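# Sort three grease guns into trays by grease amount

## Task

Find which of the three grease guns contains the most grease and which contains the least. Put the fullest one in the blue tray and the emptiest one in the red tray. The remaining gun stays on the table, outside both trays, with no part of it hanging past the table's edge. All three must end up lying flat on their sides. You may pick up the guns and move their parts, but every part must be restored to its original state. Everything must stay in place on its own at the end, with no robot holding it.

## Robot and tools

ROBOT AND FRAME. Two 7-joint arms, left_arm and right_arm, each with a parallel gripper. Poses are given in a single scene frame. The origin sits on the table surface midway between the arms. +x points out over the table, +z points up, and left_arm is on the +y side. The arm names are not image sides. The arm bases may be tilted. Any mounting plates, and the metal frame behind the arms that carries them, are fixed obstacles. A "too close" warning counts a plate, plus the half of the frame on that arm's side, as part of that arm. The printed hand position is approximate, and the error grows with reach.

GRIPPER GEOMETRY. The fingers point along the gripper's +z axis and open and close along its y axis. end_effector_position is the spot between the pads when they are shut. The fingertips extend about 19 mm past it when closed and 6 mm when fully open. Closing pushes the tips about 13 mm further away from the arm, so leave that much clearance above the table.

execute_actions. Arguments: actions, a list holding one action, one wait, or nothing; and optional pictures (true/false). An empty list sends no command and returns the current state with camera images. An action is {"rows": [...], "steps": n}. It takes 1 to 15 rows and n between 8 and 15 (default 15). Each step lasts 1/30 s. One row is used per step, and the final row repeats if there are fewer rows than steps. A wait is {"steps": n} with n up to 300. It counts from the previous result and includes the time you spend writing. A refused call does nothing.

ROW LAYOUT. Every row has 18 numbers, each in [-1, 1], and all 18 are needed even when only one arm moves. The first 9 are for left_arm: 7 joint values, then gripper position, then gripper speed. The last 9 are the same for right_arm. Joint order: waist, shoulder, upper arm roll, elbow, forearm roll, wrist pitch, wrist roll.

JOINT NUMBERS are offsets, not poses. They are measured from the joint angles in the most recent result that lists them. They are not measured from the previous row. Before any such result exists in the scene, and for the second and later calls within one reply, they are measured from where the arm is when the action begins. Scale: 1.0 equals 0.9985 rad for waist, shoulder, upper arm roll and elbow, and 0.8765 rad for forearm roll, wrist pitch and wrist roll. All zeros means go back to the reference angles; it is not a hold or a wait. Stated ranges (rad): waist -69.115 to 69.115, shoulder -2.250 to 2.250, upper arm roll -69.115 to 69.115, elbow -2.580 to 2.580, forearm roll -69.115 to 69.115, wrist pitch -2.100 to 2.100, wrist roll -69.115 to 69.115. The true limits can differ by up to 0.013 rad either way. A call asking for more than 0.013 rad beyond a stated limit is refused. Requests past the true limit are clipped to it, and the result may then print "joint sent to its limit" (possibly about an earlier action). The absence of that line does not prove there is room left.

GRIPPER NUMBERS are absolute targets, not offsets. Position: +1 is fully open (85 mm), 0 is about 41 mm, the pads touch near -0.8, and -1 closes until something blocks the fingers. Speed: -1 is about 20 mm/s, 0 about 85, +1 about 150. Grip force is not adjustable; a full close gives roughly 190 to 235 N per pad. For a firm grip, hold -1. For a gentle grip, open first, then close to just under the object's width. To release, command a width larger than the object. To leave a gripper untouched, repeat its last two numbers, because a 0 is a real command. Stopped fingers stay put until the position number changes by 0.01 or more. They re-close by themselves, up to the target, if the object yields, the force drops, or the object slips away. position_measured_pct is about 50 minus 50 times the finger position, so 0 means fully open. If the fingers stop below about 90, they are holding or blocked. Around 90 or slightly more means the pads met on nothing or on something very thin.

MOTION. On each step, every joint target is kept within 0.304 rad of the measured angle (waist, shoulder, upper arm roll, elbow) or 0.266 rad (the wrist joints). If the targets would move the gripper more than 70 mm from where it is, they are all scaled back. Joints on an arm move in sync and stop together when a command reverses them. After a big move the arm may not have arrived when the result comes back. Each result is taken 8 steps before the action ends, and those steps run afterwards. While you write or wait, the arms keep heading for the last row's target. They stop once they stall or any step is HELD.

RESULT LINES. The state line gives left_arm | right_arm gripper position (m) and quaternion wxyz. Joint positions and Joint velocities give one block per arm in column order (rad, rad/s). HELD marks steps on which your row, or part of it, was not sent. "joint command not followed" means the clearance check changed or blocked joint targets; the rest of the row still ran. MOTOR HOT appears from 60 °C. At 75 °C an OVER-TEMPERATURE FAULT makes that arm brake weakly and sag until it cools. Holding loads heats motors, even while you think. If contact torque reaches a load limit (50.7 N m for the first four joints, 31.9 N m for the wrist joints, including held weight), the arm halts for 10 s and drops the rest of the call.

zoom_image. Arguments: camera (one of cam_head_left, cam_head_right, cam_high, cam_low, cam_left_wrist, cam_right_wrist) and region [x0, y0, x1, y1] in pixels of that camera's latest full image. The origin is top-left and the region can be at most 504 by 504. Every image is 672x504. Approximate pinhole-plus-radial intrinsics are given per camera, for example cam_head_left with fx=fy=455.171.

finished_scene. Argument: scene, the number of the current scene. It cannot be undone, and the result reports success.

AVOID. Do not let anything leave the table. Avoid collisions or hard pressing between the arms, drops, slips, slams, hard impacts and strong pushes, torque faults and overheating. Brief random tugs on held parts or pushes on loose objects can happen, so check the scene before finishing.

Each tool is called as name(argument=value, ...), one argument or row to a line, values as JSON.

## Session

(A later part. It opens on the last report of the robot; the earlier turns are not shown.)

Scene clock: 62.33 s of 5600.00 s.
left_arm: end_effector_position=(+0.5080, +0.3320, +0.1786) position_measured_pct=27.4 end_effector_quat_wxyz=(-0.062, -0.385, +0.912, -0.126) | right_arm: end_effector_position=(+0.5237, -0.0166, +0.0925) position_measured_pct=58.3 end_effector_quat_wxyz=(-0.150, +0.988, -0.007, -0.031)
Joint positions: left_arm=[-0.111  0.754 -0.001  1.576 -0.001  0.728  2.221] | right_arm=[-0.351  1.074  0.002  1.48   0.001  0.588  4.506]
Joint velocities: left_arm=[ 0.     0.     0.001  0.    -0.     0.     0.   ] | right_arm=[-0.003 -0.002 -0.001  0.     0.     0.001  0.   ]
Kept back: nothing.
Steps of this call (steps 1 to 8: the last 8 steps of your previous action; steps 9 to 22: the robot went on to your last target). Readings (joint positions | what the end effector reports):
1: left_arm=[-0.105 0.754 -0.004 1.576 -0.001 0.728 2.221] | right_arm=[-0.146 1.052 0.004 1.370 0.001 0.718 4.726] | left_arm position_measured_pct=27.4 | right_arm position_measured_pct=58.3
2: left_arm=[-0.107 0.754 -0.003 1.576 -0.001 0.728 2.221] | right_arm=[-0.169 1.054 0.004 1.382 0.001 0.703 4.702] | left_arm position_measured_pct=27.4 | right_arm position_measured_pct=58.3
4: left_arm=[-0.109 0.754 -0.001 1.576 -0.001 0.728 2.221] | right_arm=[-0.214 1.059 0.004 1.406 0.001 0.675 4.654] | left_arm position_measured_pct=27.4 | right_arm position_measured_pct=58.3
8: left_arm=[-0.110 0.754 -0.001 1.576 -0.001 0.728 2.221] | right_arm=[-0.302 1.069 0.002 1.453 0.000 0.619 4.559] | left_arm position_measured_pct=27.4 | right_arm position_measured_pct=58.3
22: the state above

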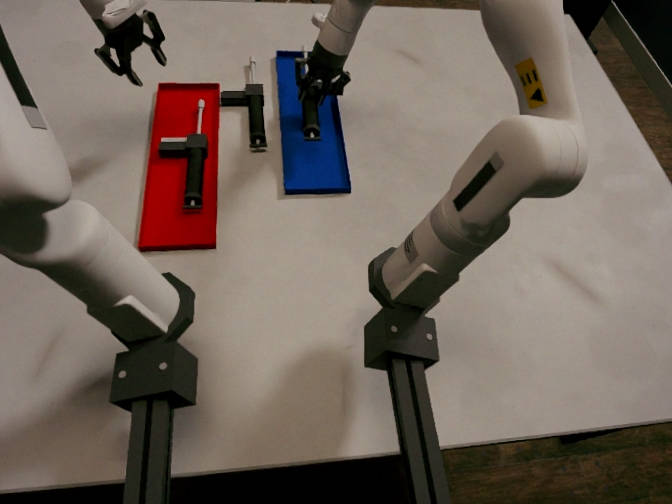

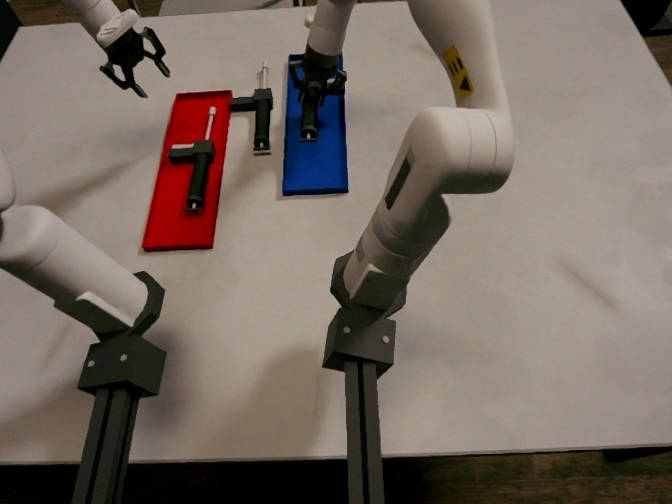

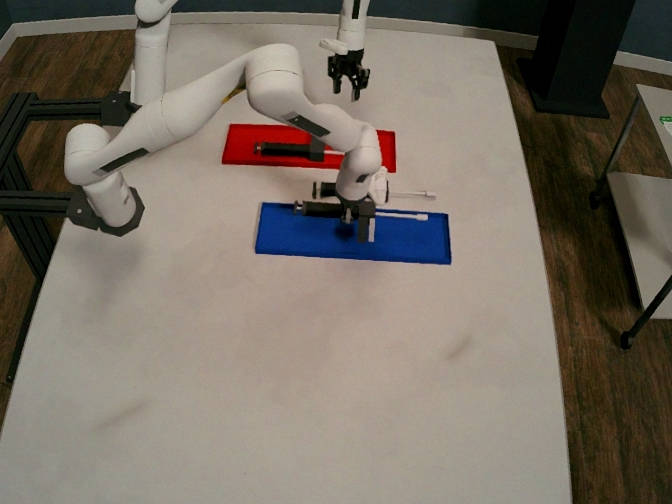

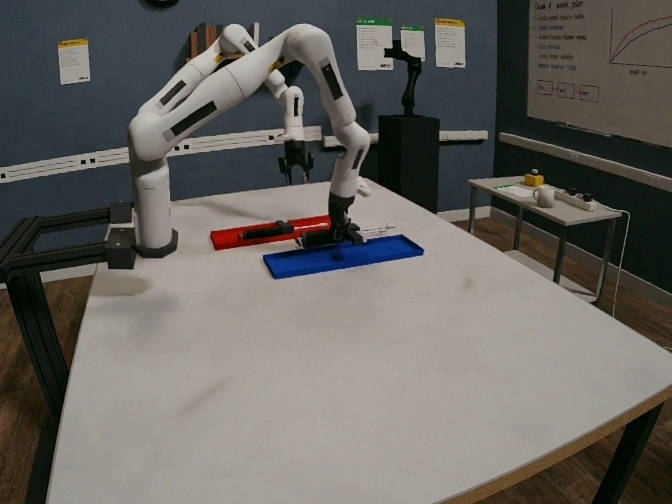

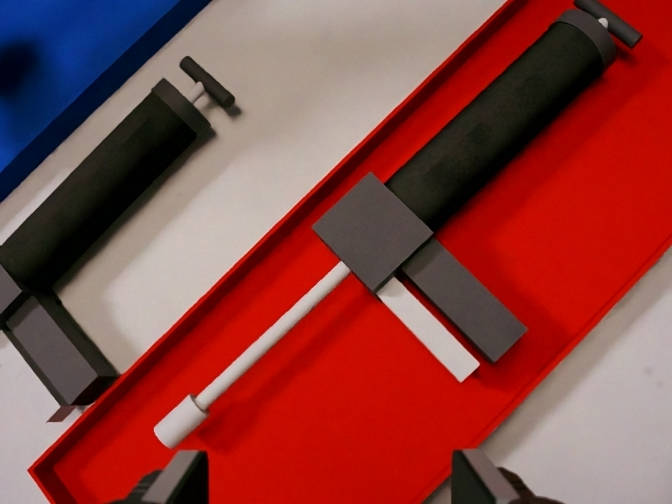

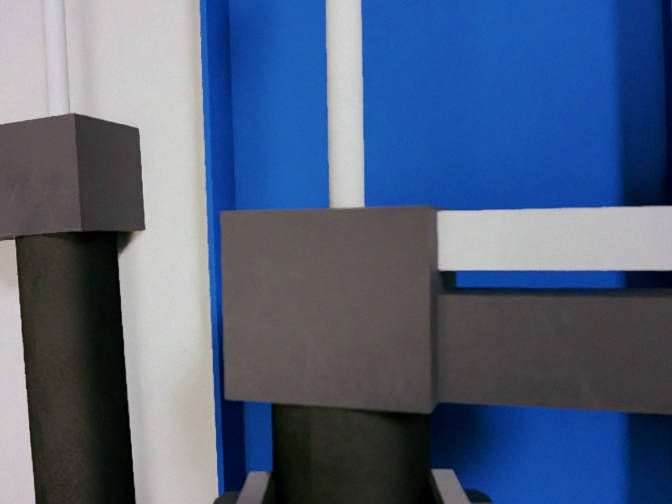

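execute_actions(
  actions=[
    {"rows":[[0,0,0,0,0,0,0,0.45,0.5,-0.011,0.125,0,-0.043,0,-0.094,-0.012,-0.3,0]]},
  ],
)

execute_actions(
  actions=[
    {"steps":11},
  ],
)

execute_actions(
  actions=[
    {"rows":[[0,0,0,0,0,0,0,0.45,0.5,0,0,0,0,0,0,0,0.15,0.3]],"steps":10},
  ],
)

execute_actions(
  actions=[
    {"rows":[[0,0,0,0,0,0,0,0.45,0.5,0,-0.2,0,0.06,0,0.16,0,0.15,0.3]]},
  ],
)

execute_actions(
  actions=[
    {"steps":10},
  ],
  pictures=true,
)

Scene clock: 63.03 s of 5600.00 s.
left_arm: end_effector_position=(+0.5080, +0.3320, +0.1786) position_measured_pct=27.4 end_effector_quat_wxyz=(-0.062, -0.385, +0.912, -0.126) | right_arm: end_effector_position=(+0.5203, +0.0019, +0.0488) position_measured_pct=58.3 end_effector_quat_wxyz=(-0.150, +0.988, -0.006, -0.032)
Joint positions: left_arm=[-0.111  0.754 -0.001  1.576 -0.001  0.728  2.221] | right_arm=[-0.359  1.171  0.002  1.447  0.001  0.526  4.498]
Joint velocities: left_arm=[-0.     0.     0.002  0.    -0.    -0.001  0.   ] | right_arm=[-0.04   0.439 -0.014 -0.128 -0.003 -0.319 -0.043]
Steps of this call (steps 1 to 14: the robot went on to your last target; steps 15 to 21: the first 7 steps of this action). Readings (joint positions | what the end effector reports):
15: left_arm=[-0.111 0.754 -0.001 1.576 -0.001 0.728 2.221] | right_arm=[-0.351 1.075 0.002 1.479 0.001 0.588 4.506] | left_arm position_measured_pct=27.4 | right_arm position_measured_pct=58.3
16: left_arm=[-0.111 0.754 -0.001 1.576 -0.001 0.728 2.221] | right_arm=[-0.352 1.081 0.003 1.477 0.001 0.584 4.506] | left_arm position_measured_pct=27.4 | right_arm position_measured_pct=58.3
18: left_arm=[-0.111 0.754 -0.001 1.576 -0.001 0.728 2.221] | right_arm=[-0.354 1.110 0.003 1.467 0.001 0.567 4.504] | left_arm position_measured_pct=27.4 | right_arm position_measured_pct=58.3
21: the state above

Scene clock: 63.40 s of 5600.00 s.
left_arm: end_effector_position=(+0.5080, +0.3320, +0.1786) position_measured_pct=27.4 end_effector_quat_wxyz=(-0.062, -0.385, +0.912, -0.126) | right_arm: end_effector_position=(+0.5198, +0.0073, +0.0365) position_measured_pct=58.3 end_effector_quat_wxyz=(-0.150, +0.988, -0.007, -0.031)
Joint positions: left_arm=[-0.111  0.754 -0.001  1.576 -0.001  0.728  2.221] | right_arm=[-0.362  1.198  0.002  1.437  0.001  0.506  4.496]
Joint velocities: left_arm=[-0.    -0.    -0.     0.001 -0.     0.002 -0.   ] | right_arm=[-0.001  0.006 -0.001  0.    -0.    -0.001  0.   ]
Kept back: nothing.
Steps of this call (steps 1 to 8: the last 8 steps of your previous action; steps 9 to 11: the robot went on to your last target). Readings (joint positions | what the end effector reports):
1: left_arm=[-0.111 0.754 -0.001 1.576 -0.001 0.728 2.221] | right_arm=[-0.360 1.183 0.002 1.443 0.000 0.516 4.497] | left_arm position_measured_pct=27.4 | right_arm position_measured_pct=58.3
2: left_arm=[-0.111 0.754 -0.001 1.576 -0.001 0.728 2.221] | right_arm=[-0.361 1.191 0.002 1.441 0.000 0.510 4.496] | left_arm position_measured_pct=27.4 | right_arm position_measured_pct=58.3
4: left_arm=[-0.111 0.754 -0.001 1.576 -0.001 0.728 2.221] | right_arm=[-0.362 1.195 0.002 1.439 0.000 0.507 4.496] | left_arm position_measured_pct=27.4 | right_arm position_measured_pct=58.3
8: left_arm=[-0.111 0.754 -0.001 1.576 -0.001 0.728 2.221] | right_arm=[-0.362 1.197 0.002 1.437 0.001 0.506 4.496] | left_arm position_measured_pct=27.4 | right_arm position_measured_pct=58.3
11: the state above

Scene clock: 63.47 s of 5600.00 s.
left_arm: end_effector_position=(+0.5080, +0.3320, +0.1786) position_measured_pct=27.4 end_effector_quat_wxyz=(-0.062, -0.385, +0.912, -0.126) | right_arm: end_effector_position=(+0.5197, +0.0073, +0.0365) position_measured_pct=58.3 end_effector_quat_wxyz=(-0.150, +0.988, -0.007, -0.031)
Joint positions: left_arm=[-0.111  0.754 -0.001  1.576 -0.001  0.728  2.221] | right_arm=[-0.362  1.198  0.002  1.437  0.001  0.506  4.496]
Joint velocities: left_arm=[-0.     0.     0.001 -0.001 -0.     0.     0.   ] | right_arm=[-0.    -0.003 -0.     0.    -0.001  0.001 -0.   ]
Steps of this call (steps 1 to 2: the first 2 steps of this action). Readings (joint positions | what the end effector reports):
1: left_arm=[-0.111 0.754 -0.001 1.576 -0.001 0.728 2.221] | right_arm=[-0.362 1.198 0.002 1.437 0.001 0.506 4.496] | left_arm position_measured_pct=27.4 | right_arm position_measured_pct=58.3
2: the state above

Scene clock: 63.97 s of 5600.00 s.
left_arm: end_effector_position=(+0.5080, +0.3320, +0.1786) position_measured_pct=27.4 end_effector_quat_wxyz=(-0.062, -0.385, +0.912, -0.126) | right_arm: end_effector_position=(+0.5262, -0.0090, +0.0907) position_measured_pct=42.5 end_effector_quat_wxyz=(-0.151, +0.988, -0.007, -0.028)
Joint positions: left_arm=[-0.111  0.754 -0.001  1.576 -0.001  0.728  2.221] | right_arm=[-0.362  1.084  0.002  1.47   0.001  0.582  4.496]
Joint velocities: left_arm=[ 0.     0.    -0.001  0.001  0.002 -0.    -0.   ] | right_arm=[-0.    -0.763  0.002  0.203  0.     0.561  0.   ]
Steps of this call (steps 1 to 8: the last 8 steps of your previous action; steps 9 to 15: the first 7 steps of this action, its rows measured from where the robot was after step 8). Readings (joint positions | what the end effector reports):
8: left_arm=[-0.111 0.754 -0.001 1.576 -0.001 0.728 2.221] | right_arm=[-0.362 1.198 0.002 1.437 0.001 0.506 4.496] | left_arm position_measured_pct=27.4 | right_arm position_measured_pct=42.5
9: left_arm=[-0.111 0.754 -0.001 1.576 -0.001 0.728 2.221] | right_arm=[-0.362 1.196 0.002 1.437 0.001 0.506 4.496] | left_arm position_measured_pct=27.4 | right_arm position_measured_pct=42.5
10: left_arm=[-0.111 0.754 -0.001 1.576 -0.001 0.728 2.221] | right_arm=[-0.362 1.190 0.002 1.440 0.001 0.510 4.496] | left_arm position_measured_pct=27.4 | right_arm position_measured_pct=42.5
12: left_arm=[-0.111 0.754 -0.001 1.576 -0.001 0.728 2.221] | right_arm=[-0.362 1.161 0.002 1.449 0.001 0.529 4.496] | left_arm position_measured_pct=27.4 | right_arm position_measured_pct=42.5
15: the state above

Scene clock: 64.30 s of 5600.00 s.
left_arm: end_effector_position=(+0.5080, +0.3320, +0.1786) position_measured_pct=27.4 end_effector_quat_wxyz=(-0.062, -0.385, +0.912, -0.126) | right_arm: end_effector_position=(+0.5237, -0.0223, +0.1296) position_measured_pct=42.5 end_effector_quat_wxyz=(-0.150, +0.988, -0.007, -0.031)
Joint positions: left_arm=[-0.111  0.754 -0.001  1.576 -0.001  0.728  2.221] | right_arm=[-0.362  1.     0.002  1.497  0.001  0.646  4.496]
Joint velocities: left_arm=[ 0.     0.001  0.001  0.001 -0.     0.001 -0.   ] | right_arm=[-0.001 -0.021 -0.     0.004  0.     0.001  0.   ]
Kept back: nothing.
Steps of this call (steps 1 to 8: the last 8 steps of your previous action; steps 9 to 10: the robot went on to your last target). Readings (joint positions | what the end effector reports):
1: left_arm=[-0.111 0.754 -0.001 1.576 -0.001 0.728 2.221] | right_arm=[-0.362 1.060 0.002 1.477 0.001 0.600 4.496] | left_arm position_measured_pct=27.4 | right_arm position_measured_pct=42.5
2: left_arm=[-0.111 0.754 -0.001 1.576 -0.001 0.728 2.221] | right_arm=[-0.362 1.041 0.002 1.483 0.001 0.615 4.496] | left_arm position_measured_pct=27.4 | right_arm position_measured_pct=42.5
4: left_arm=[-0.111 0.754 -0.001 1.576 -0.001 0.728 2.221] | right_arm=[-0.362 1.014 0.002 1.491 0.001 0.637 4.496] | left_arm position_measured_pct=27.4 | right_arm position_measured_pct=42.5
8: left_arm=[-0.111 0.754 -0.001 1.576 -0.001 0.728 2.221] | right_arm=[-0.362 1.002 0.002 1.496 0.001 0.646 4.496] | left_arm position_measured_pct=27.4 | right_arm position_measured_pct=42.5
10: the state above

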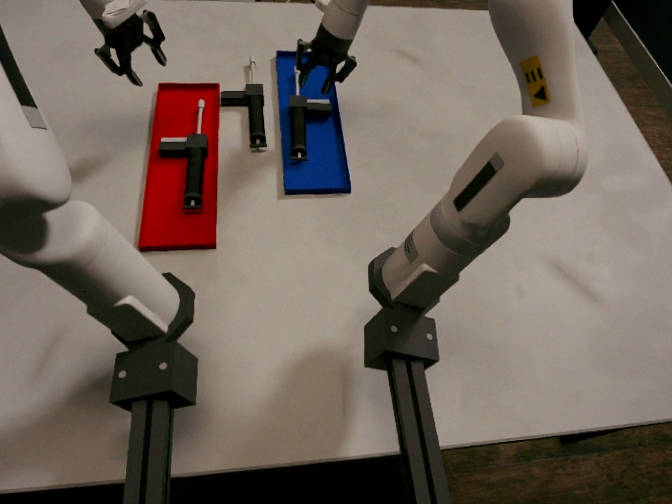

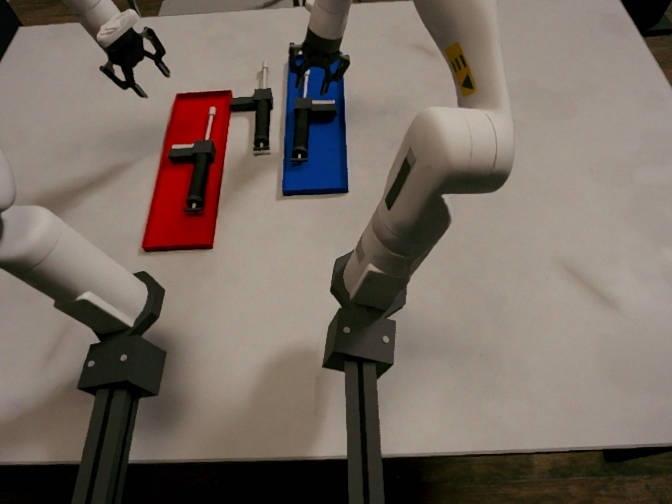

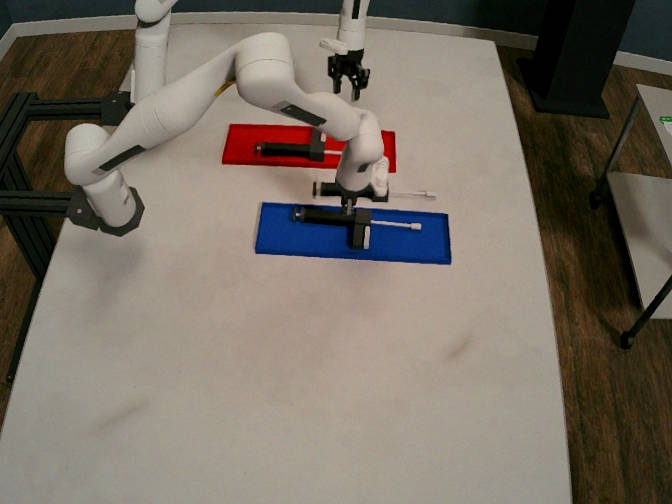

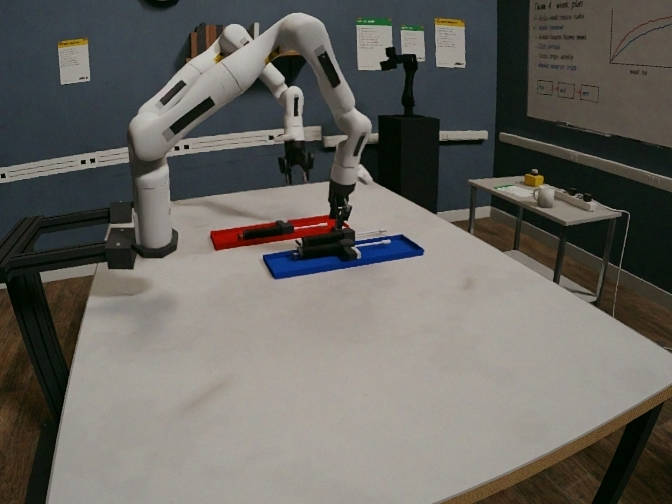

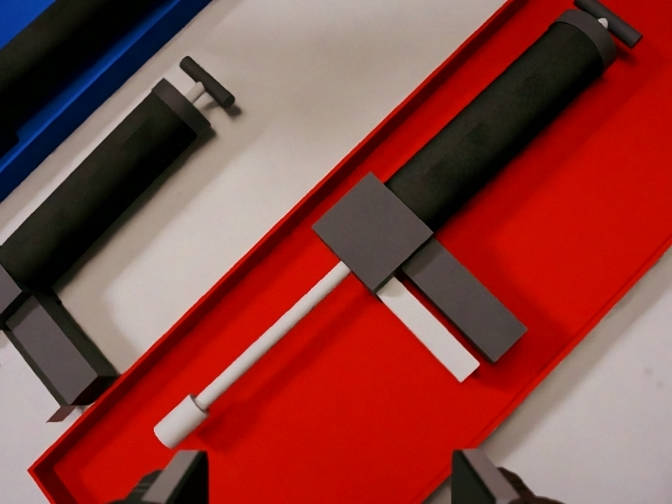

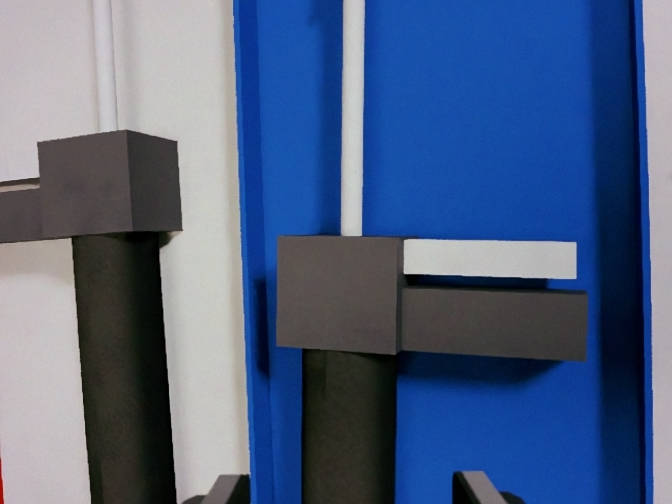

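finished_scene(
  scene=1,
)

The scene is finished: the task was done.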